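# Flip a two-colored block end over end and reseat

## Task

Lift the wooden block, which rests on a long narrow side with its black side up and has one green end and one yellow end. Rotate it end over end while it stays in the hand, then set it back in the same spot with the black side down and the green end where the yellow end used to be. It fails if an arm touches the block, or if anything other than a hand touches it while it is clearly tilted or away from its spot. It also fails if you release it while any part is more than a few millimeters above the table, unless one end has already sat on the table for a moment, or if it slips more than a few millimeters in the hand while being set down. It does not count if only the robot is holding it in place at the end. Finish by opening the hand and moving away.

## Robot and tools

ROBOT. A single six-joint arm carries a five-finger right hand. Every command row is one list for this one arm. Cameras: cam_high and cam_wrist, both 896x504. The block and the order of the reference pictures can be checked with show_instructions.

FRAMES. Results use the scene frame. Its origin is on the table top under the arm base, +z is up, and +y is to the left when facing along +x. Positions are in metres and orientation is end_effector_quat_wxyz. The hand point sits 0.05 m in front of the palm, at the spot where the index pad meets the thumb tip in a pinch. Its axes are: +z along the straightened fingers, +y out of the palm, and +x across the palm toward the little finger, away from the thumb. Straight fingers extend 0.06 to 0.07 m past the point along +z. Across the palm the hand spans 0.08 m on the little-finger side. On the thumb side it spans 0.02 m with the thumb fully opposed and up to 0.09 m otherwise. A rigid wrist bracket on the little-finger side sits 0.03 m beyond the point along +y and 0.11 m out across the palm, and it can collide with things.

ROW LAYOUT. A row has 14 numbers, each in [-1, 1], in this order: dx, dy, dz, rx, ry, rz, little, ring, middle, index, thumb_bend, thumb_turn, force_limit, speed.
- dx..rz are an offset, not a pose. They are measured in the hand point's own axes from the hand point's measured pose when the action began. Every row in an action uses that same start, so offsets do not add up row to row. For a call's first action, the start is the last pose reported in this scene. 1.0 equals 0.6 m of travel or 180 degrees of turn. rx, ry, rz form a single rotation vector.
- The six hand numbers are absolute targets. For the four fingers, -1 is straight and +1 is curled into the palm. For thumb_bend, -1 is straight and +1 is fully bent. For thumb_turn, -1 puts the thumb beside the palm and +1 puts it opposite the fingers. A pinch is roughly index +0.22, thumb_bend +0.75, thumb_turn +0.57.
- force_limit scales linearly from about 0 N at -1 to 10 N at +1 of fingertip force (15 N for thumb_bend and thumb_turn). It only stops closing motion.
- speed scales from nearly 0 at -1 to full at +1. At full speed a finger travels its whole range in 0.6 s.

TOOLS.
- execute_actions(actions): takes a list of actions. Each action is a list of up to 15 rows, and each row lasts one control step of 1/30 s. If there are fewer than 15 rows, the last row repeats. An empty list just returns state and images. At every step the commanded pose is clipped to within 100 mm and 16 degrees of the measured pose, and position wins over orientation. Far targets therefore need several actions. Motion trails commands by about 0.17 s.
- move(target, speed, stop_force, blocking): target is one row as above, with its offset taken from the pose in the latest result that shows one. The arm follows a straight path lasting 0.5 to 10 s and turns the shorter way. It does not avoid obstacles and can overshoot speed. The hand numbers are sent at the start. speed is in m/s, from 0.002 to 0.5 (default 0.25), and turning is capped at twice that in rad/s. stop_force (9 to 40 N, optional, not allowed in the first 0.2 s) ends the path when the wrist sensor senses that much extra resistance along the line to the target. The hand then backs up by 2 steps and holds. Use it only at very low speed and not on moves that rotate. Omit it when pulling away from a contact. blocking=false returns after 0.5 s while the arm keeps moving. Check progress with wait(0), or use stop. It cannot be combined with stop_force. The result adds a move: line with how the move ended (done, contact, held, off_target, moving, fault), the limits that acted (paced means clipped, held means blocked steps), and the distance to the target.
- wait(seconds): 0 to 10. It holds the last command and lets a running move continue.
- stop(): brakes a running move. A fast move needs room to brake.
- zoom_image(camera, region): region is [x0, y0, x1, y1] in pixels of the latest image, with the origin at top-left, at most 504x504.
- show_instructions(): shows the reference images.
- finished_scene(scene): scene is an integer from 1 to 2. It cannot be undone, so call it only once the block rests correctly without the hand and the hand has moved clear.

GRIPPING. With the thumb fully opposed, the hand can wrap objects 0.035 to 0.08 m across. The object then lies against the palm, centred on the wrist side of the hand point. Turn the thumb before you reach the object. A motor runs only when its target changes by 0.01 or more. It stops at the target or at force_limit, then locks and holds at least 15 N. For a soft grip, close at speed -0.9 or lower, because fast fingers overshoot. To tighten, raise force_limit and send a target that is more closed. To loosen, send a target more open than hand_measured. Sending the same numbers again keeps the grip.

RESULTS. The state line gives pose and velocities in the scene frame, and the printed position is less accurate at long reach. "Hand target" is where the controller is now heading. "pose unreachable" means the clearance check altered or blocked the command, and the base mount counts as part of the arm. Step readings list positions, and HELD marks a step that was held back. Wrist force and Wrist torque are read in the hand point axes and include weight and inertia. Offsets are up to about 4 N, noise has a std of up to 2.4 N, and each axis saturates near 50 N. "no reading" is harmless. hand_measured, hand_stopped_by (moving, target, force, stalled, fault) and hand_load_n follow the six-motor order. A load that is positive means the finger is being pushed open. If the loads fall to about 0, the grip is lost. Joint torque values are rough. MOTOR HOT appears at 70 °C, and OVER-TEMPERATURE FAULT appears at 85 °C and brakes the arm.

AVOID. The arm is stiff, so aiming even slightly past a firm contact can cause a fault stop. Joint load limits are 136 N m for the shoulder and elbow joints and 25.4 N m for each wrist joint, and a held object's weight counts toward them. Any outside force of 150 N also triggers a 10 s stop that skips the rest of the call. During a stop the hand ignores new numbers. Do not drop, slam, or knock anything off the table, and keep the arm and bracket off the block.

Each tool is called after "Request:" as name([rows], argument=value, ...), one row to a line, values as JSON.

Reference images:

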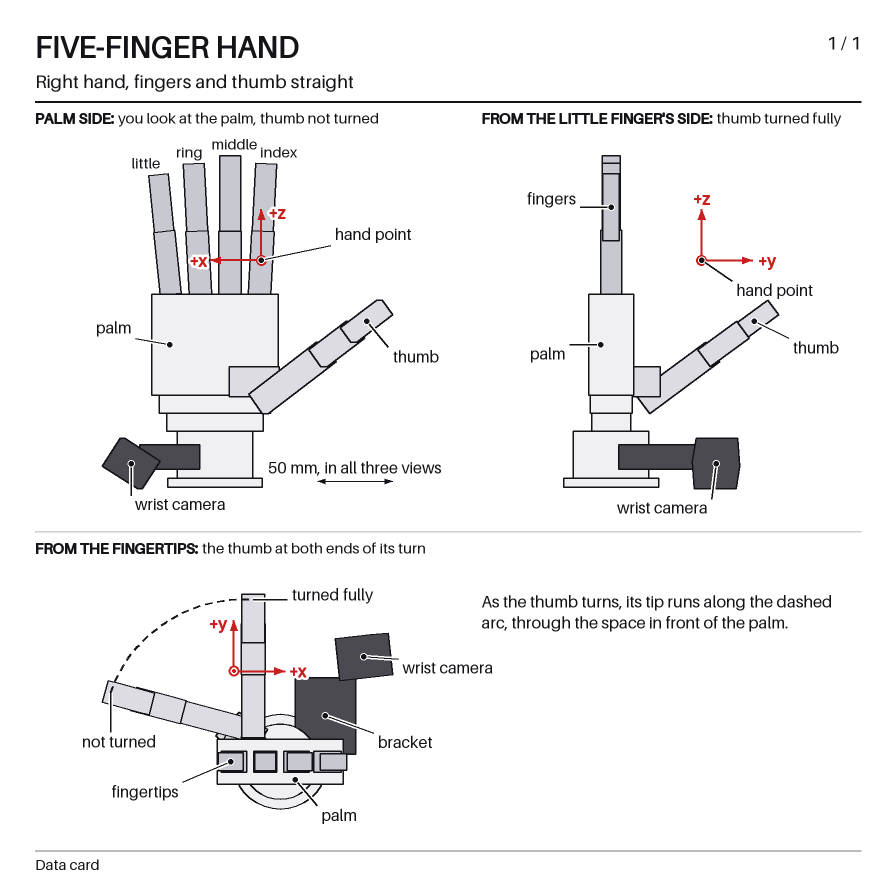

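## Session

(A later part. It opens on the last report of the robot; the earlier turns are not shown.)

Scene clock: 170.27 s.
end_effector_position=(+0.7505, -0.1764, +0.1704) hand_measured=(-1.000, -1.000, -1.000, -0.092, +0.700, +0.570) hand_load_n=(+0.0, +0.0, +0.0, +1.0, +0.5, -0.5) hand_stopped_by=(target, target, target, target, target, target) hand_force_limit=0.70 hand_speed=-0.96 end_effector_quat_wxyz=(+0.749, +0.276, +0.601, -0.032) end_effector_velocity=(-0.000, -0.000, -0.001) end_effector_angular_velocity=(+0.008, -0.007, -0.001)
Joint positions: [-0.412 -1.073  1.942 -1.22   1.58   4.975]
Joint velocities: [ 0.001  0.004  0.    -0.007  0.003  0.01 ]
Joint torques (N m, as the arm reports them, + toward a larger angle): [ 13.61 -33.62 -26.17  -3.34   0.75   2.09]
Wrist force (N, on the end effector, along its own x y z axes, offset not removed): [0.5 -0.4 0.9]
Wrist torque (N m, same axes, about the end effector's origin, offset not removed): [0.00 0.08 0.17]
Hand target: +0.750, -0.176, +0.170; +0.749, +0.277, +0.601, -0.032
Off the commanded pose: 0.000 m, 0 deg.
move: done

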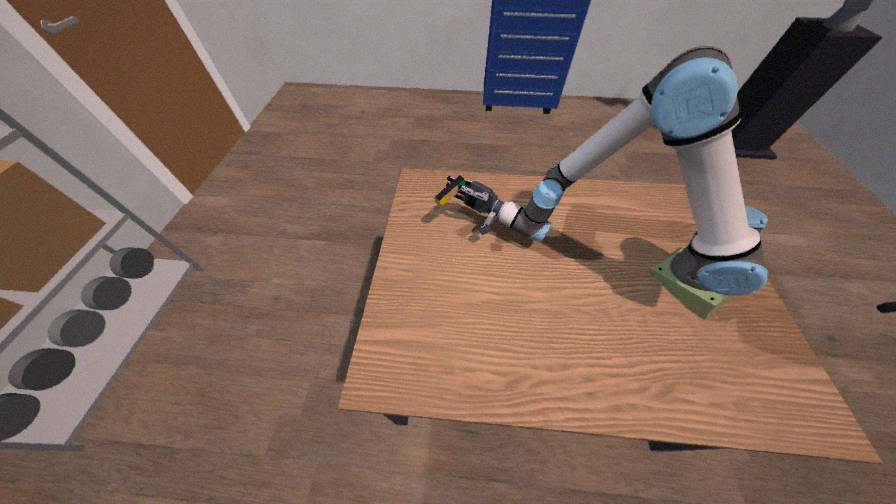

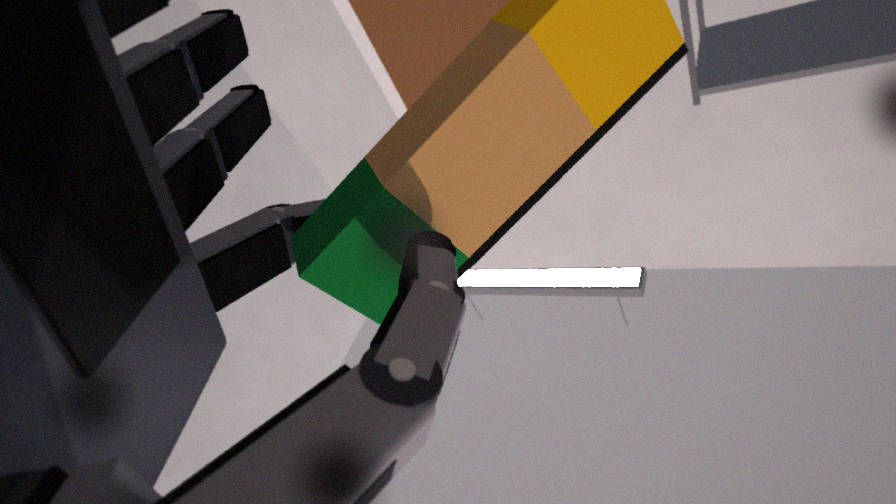

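Request:
execute_actions([
  [[0,0,0,0,0,0,-1,-1,-1,0.3,0.7,0.57,0.5,-0.9]],
])

Request:
move(target=[0,0,0,0,0.285,-0.836,-1,-1,-1,0.3,0.7,0.57,0.5,-0.9], speed=0.3)

Request:
zoom_image(camera="cam_high", region=[400, 140, 520, 230])

Scene clock: 174.87 s.
end_effector_position=(+0.7505, -0.1764, +0.1705) hand_measured=(-1.000, -1.000, -1.000, -0.068, +0.698, +0.570) hand_load_n=(+0.0, +0.0, +0.0, +9.0, +2.5, -1.0) hand_stopped_by=(target, target, target, force, target, target) hand_force_limit=0.50 hand_speed=-0.90 end_effector_quat_wxyz=(+0.749, +0.276, +0.601, -0.032) end_effector_velocity=(+0.000, -0.001, +0.001) end_effector_angular_velocity=(-0.001, -0.001, -0.001)
Joint positions: [-0.412 -1.073  1.942 -1.22   1.58   4.975]
Joint velocities: [-0.001 -0.    -0.001  0.    -0.    -0.   ]
Joint torques (N m, as the arm reports them, + toward a larger angle): [  2.33 -53.24 -11.42   0.49  -2.07  -1.6 ]
Wrist force (N, on the end effector, along its own x y z axes, offset not removed): [-2.3 0.9 -2.7]
Wrist torque (N m, same axes, about the end effector's origin, offset not removed): [0.12 0.58 0.14]
Hand target: +0.750, -0.176, +0.170; +0.749, +0.276, +0.601, -0.032
Off the commanded pose: 0.000 m, 0 deg.
Step readings (end_effector_position):
0: (+0.7505, -0.1764, +0.1704)
1: (+0.7505, -0.1764, +0.1704)
2: (+0.7505, -0.1764, +0.1704)
4: (+0.7505, -0.1764, +0.1704)
8: (+0.7505, -0.1764, +0.1704)
15: end_effector_position above

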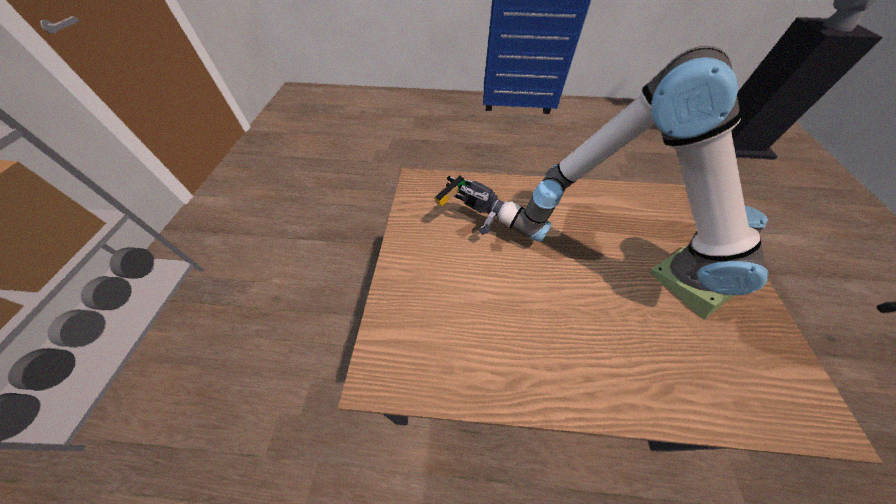

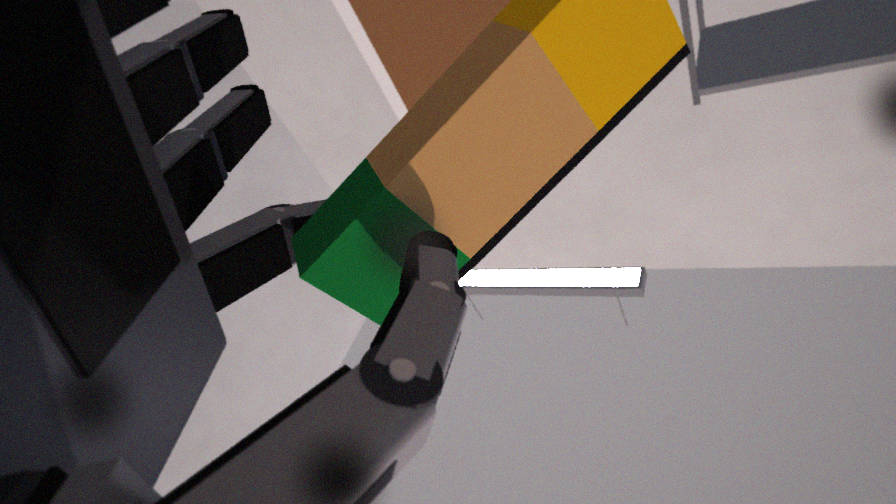

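Scene clock: 180.03 s.
end_effector_position=(+0.7506, -0.1762, +0.1703) hand_measured=(-1.000, -1.000, -1.000, -0.068, +0.698, +0.570) hand_load_n=(+0.0, +0.0, +0.0, +8.5, +3.0, -1.0) hand_stopped_by=(target, target, target, force, target, target) hand_force_limit=0.50 hand_speed=-0.90 end_effector_quat_wxyz=(-0.084, -0.499, +0.605, -0.615) end_effector_velocity=(-0.000, +0.000, -0.001) end_effector_angular_velocity=(-0.010, +0.005, +0.001)
Joint positions: [-0.048 -1.04   1.298 -0.298  2.514  2.303]
Joint velocities: [ 0.001  0.     0.006 -0.016  0.002 -0.018]
Joint torques (N m, as the arm reports them, + toward a larger angle): [ 14.81 -40.15  -4.09  -2.76   1.22  -1.46]
Wrist force (N, on the end effector, along its own x y z axes, offset not removed): [-1.2 0.3 -0.9]
Wrist torque (N m, same axes, about the end effector's origin, offset not removed): [-0.02 -0.02 0.09]
Hand target: +0.751, -0.176, +0.170; -0.084, -0.499, +0.605, -0.615
Off the commanded pose: 0.000 m, 0 deg.
move: done

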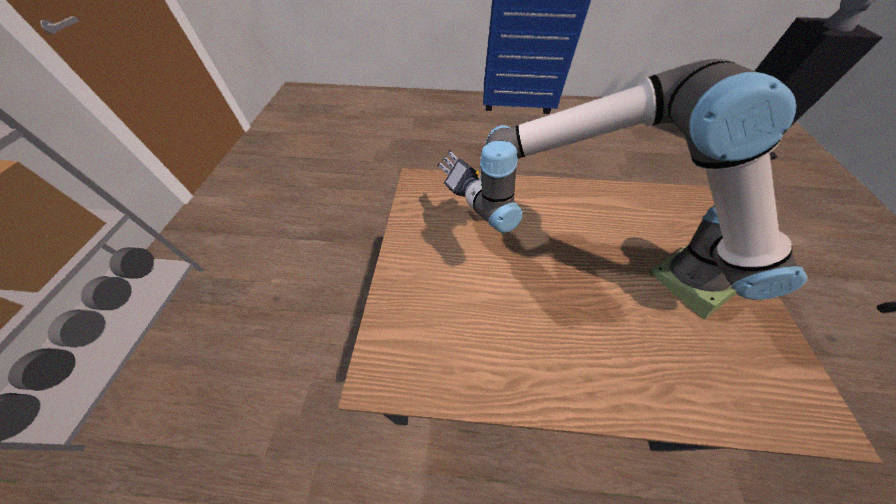

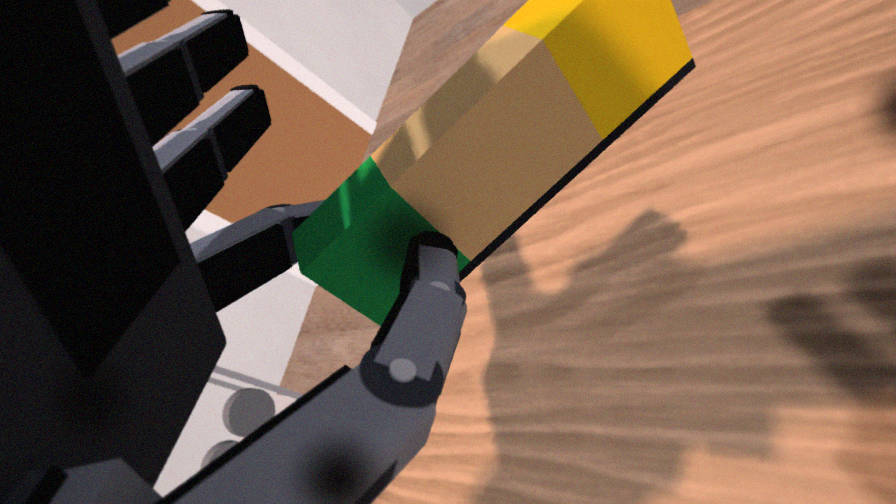

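Region (400, 140, 520, 230) of cam_high's 896x504 image, scaled by 4.200, with more detail than that image has; it fills the top 378 rows of this view, and the rest is white.

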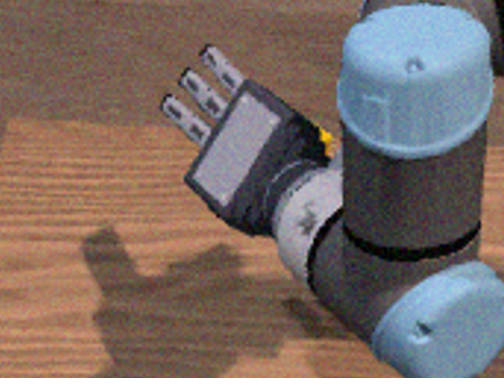

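Request:
move(target=[-0.232,0.068,0.027,0,0,0,-1,-1,-1,0.3,0.7,0.57,0.5,-0.9], speed=0.12)

Scene clock: 192.97 s.
end_effector_position=(+0.7978, -0.1304, +0.0402) hand_measured=(-1.000, -1.000, -1.000, -0.068, +0.698, +0.570) hand_load_n=(+0.0, +0.0, +0.0, +8.5, +3.0, -1.0) hand_stopped_by=(target, target, target, force, target, target) hand_force_limit=0.50 hand_speed=-0.90 end_effector_quat_wxyz=(-0.084, -0.499, +0.605, -0.615) end_effector_velocity=(+0.001, +0.001, -0.002) end_effector_angular_velocity=(+0.001, -0.001, -0.000)
Joint positions: [-0.012 -0.769  1.182 -0.456  2.55   2.3  ]
Joint velocities: [ 0.     0.004 -0.003 -0.001  0.     0.002]
Joint torques (N m, as the arm reports them, + toward a larger angle): [ 18.32 -48.24 -32.15  -2.6    1.63  -1.72]
Wrist force (N, on the end effector, along its own x y z axes, offset not removed): [-0.5 -0.4 -5.1]
Wrist torque (N m, same axes, about the end effector's origin, offset not removed): [0.17 0.12 0.25]
Hand target: +0.798, -0.130, +0.040; -0.084, -0.499, +0.605, -0.615
Off the commanded pose: 0.000 m, 0 deg.
move: done

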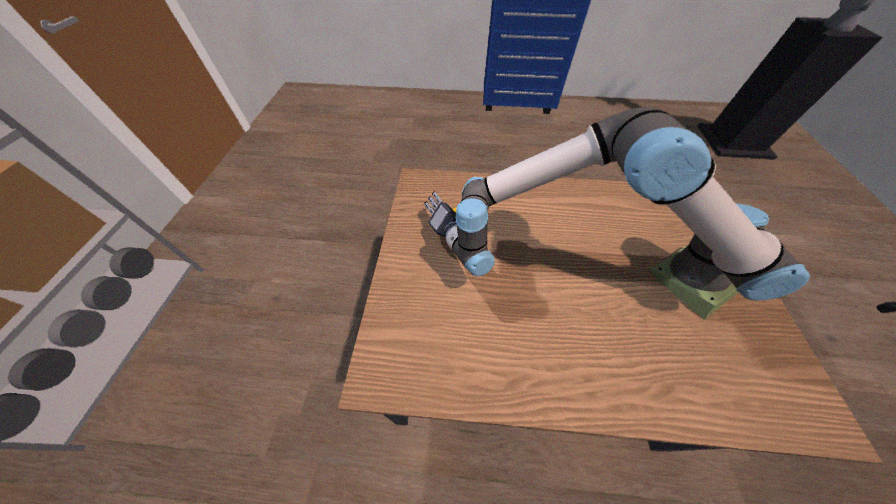

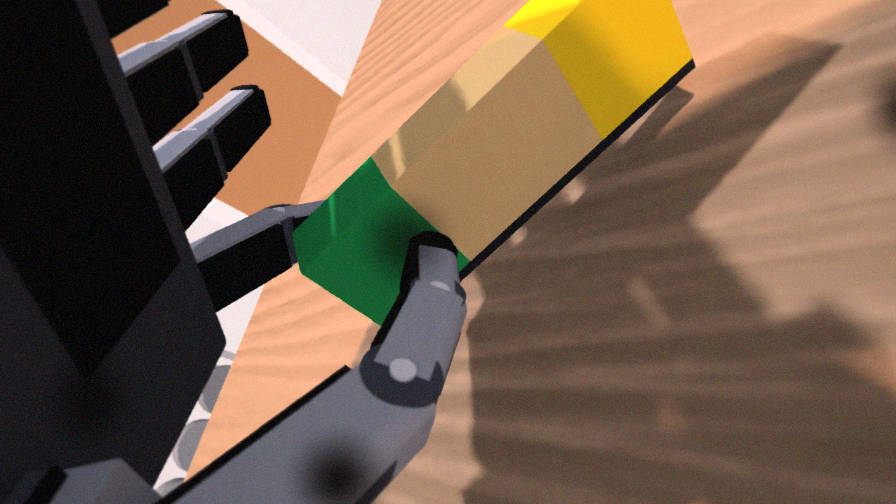

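Request:
move(target=[-0.0215,0.0198,0.0069,0,0,0,-1,-1,-1,0.3,0.7,0.57,0.5,-0.9], speed=0.02)

Request:
move(target=[-0.006,0.0055,0.0019,0,0,0,-1,-1,-1,0.3,0.7,0.57,0.5,-0.9], speed=0.008)

Scene clock: 196.30 s.
end_effector_position=(+0.7978, -0.1304, +0.0223) hand_measured=(-1.000, -1.000, -1.000, -0.068, +0.698, +0.570) hand_load_n=(+0.0, +0.0, +0.0, +8.5, +2.5, -0.5) hand_stopped_by=(target, target, target, force, target, target) hand_force_limit=0.50 hand_speed=-0.90 end_effector_quat_wxyz=(-0.084, -0.499, +0.605, -0.615) end_effector_velocity=(-0.001, +0.001, -0.002) end_effector_angular_velocity=(+0.001, +0.001, +0.001)
Joint positions: [-0.017 -0.746  1.188 -0.484  2.545  2.3  ]
Joint velocities: [-0.     0.002  0.002 -0.002 -0.001  0.001]
Joint torques (N m, as the arm reports them, + toward a larger angle): [  7.21 -46.26  -4.35  -2.61  -1.83   1.45]
Wrist force (N, on the end effector, along its own x y z axes, offset not removed): [1.7 3.0 3.0]
Wrist torque (N m, same axes, about the end effector's origin, offset not removed): [0.34 -0.18 0.37]
Hand target: +0.798, -0.130, +0.022; -0.084, -0.499, +0.605, -0.615
Off the commanded pose: 0.000 m, 0 deg.
move: done

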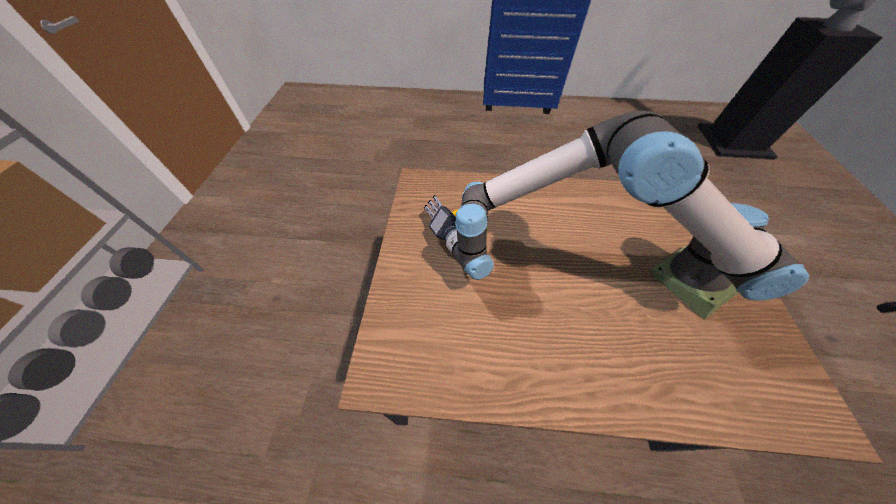

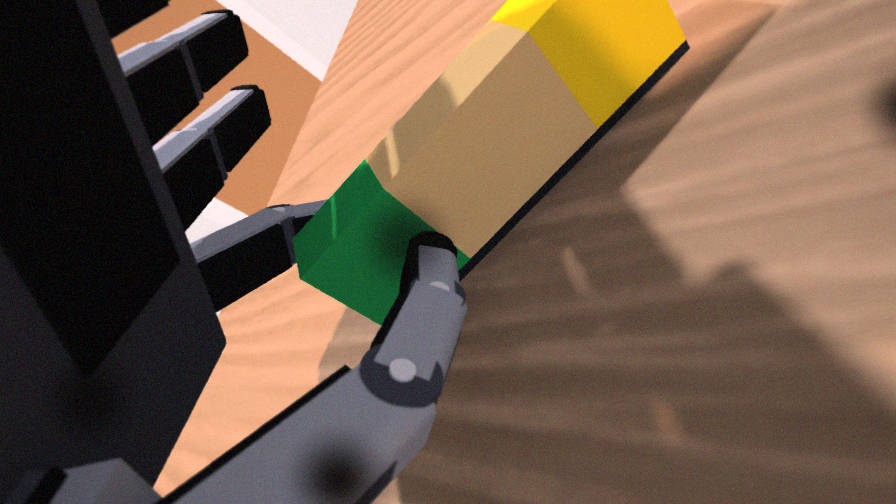

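Scene clock: 197.13 s.
end_effector_position=(+0.7978, -0.1304, +0.0174) hand_measured=(-1.000, -1.000, -1.000, -0.068, +0.698, +0.570) hand_load_n=(+0.0, +0.0, +0.0, +8.0, +3.0, -0.5) hand_stopped_by=(target, target, target, force, target, target) hand_force_limit=0.50 hand_speed=-0.90 end_effector_quat_wxyz=(-0.084, -0.499, +0.605, -0.615) end_effector_velocity=(+0.000, +0.000, -0.001) end_effector_angular_velocity=(+0.000, -0.000, +0.000)
Joint positions: [-0.019 -0.74   1.189 -0.491  2.543  2.301]
Joint velocities: [-0.     0.002  0.    -0.002 -0.001  0.   ]
Joint torques (N m, as the arm reports them, + toward a larger angle): [  6.01 -45.02  -2.16  -2.81  -1.59   1.7 ]
Wrist force (N, on the end effector, along its own x y z axes, offset not removed): [-1.9 1.3 -2.9]
Wrist torque (N m, same axes, about the end effector's origin, offset not removed): [0.14 0.46 0.18]
Hand target: +0.798, -0.130, +0.017; -0.084, -0.499, +0.605, -0.615
Off the commanded pose: 0.000 m, 0 deg.
move: done

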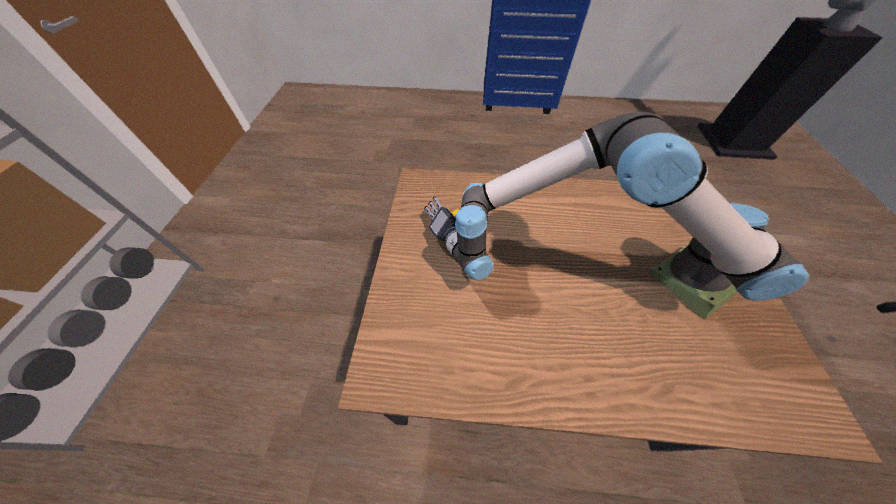

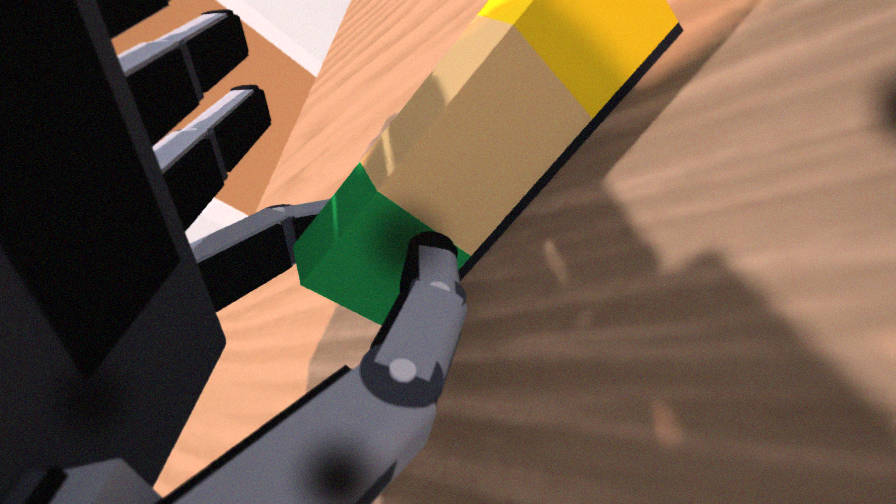

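Request:
execute_actions([
  [[0,0,0,0,0,0,-1,-1,-1,-0.3,0.7,0.57,0.5,-0.85]],
  [[0,0,0,0,0,0,-1,-1,-1,-0.3,0.7,0.57,0.5,-0.8]],
  [[0,0.002,-0.006,0,0,0,-1,-1,-1,-0.8,0.7,0.57,0.5,0]],
])

Request:
move(target=[0.14,-0.12,-0.09,0,0,0.1,-1,-1,-1,-0.8,0.7,0.57,0.5,0], speed=0.12)

Request:
finished_scene(scene=1)

Scene clock: 202.07 s.
end_effector_position=(+0.7951, -0.1278, +0.0174) hand_measured=(-1.000, -1.000, -1.000, -0.800, +0.700, +0.570) hand_load_n=(+0.0, +0.0, +0.0, +0.0, +0.0, +0.0) hand_stopped_by=(target, target, target, target, target, target) hand_force_limit=0.50 hand_speed=0.00 end_effector_quat_wxyz=(-0.084, -0.499, +0.605, -0.615) end_effector_velocity=(-0.000, +0.000, +0.000) end_effector_angular_velocity=(-0.001, -0.001, -0.000)
Joint positions: [-0.015 -0.744  1.199 -0.498  2.547  2.3  ]
Joint velocities: [ 0.001 -0.001  0.002 -0.003  0.001 -0.001]
Joint torques (N m, as the arm reports them, + toward a larger angle): [ 18.02 -68.39  -3.16  -2.6    1.26  -1.65]
Wrist force (N, on the end effector, along its own x y z axes, offset not removed): [1.3 0.0 -3.8]
Wrist torque (N m, same axes, about the end effector's origin, offset not removed): [0.26 0.03 0.18]
Hand target: +0.795, -0.128, +0.017; -0.084, -0.499, +0.605, -0.615
Off the commanded pose: 0.000 m, 0 deg.
Step readings (end_effector_position; steps 1 to 15: 1st action; 16 to 30: 2nd action; 31 to 45: 3rd action):
0: (+0.7978, -0.1304, +0.0173)
1: (+0.7978, -0.1304, +0.0173)
2: (+0.7978, -0.1304, +0.0173)
4: (+0.7978, -0.1304, +0.0173)
8: (+0.7978, -0.1304, +0.0173)
15: (+0.7978, -0.1304, +0.0174)
16: (+0.7978, -0.1304, +0.0174)
17: (+0.7978, -0.1304, +0.0174)
19: (+0.7978, -0.1304, +0.0174)
23: (+0.7978, -0.1304, +0.0174)
30: (+0.7978, -0.1304, +0.0174)
31: (+0.7978, -0.1304, +0.0174)
32: (+0.7974, -0.1301, +0.0174)
34: (+0.7963, -0.1290, +0.0173)
38: (+0.7954, -0.1281, +0.0174)
45: end_effector_position above

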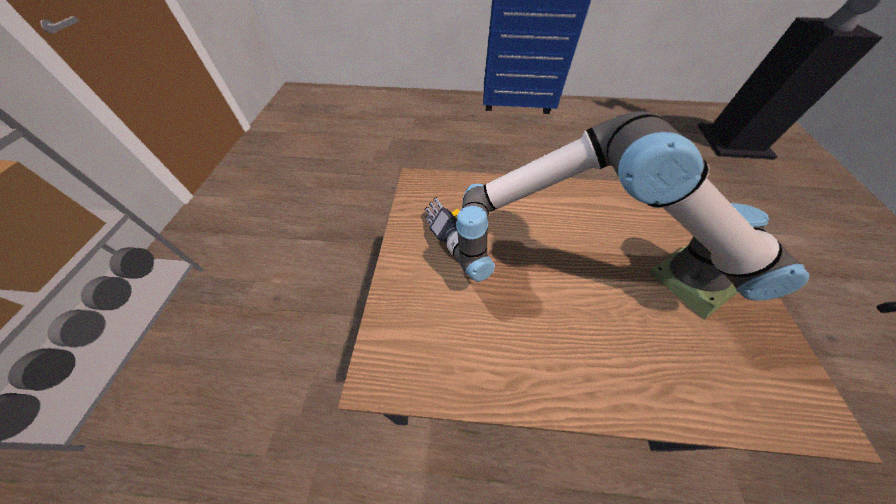

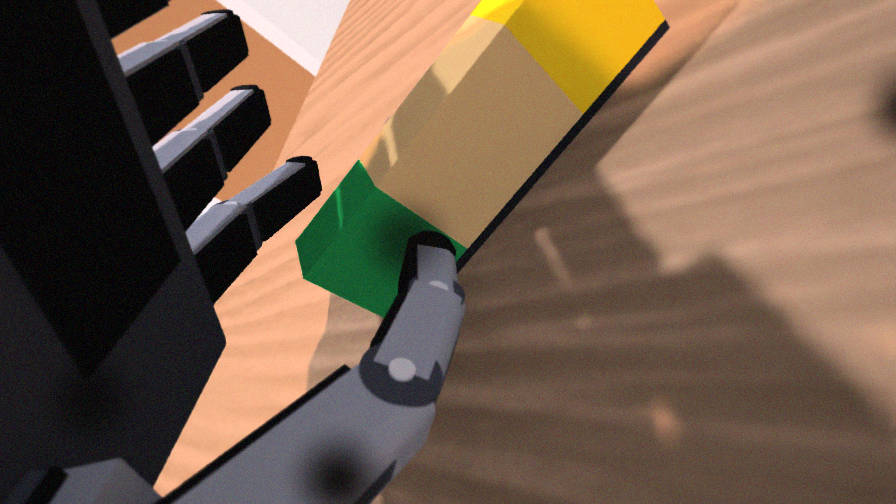

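Scene clock: 203.80 s.
end_effector_position=(+0.7773, -0.1068, +0.1371) hand_measured=(-1.000, -1.000, -1.000, -0.800, +0.700, +0.570) hand_load_n=(+0.0, +0.0, +0.0, +0.0, +0.0, +0.0) hand_stopped_by=(target, target, target, target, target, target) hand_force_limit=0.50 hand_speed=0.00 end_effector_quat_wxyz=(+0.013, -0.398, +0.675, -0.621) end_effector_velocity=(+0.000, +0.000, +0.003) end_effector_angular_velocity=(+0.004, -0.006, -0.001)
Joint positions: [ 0.036 -0.957  1.267 -0.355  2.598  2.61 ]
Joint velocities: [ 0.001 -0.003 -0.002  0.006  0.     0.008]
Joint torques (N m, as the arm reports them, + toward a larger angle): [ 18.06 -63.78 -32.05   1.82   1.27   1.45]
Wrist force (N, on the end effector, along its own x y z axes, offset not removed): [-2.5 0.2 2.2]
Wrist torque (N m, same axes, about the end effector's origin, offset not removed): [-0.54 0.50 0.06]
Hand target: +0.777, -0.107, +0.137; +0.014, -0.398, +0.675, -0.621
Off the commanded pose: 0.000 m, 0 deg.
move: done

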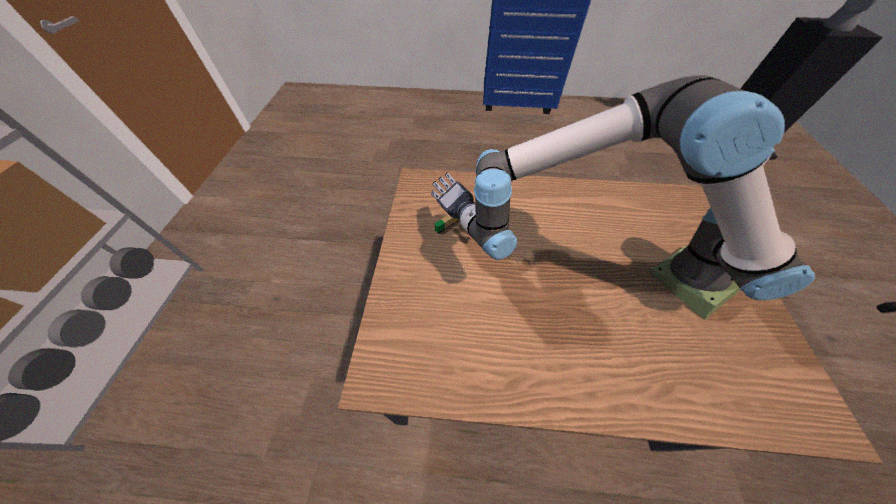

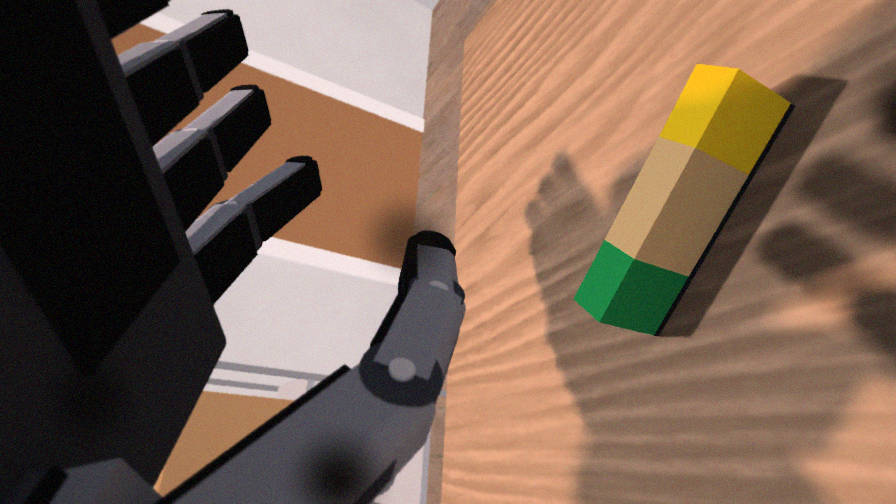

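The scene is finished: the task was done.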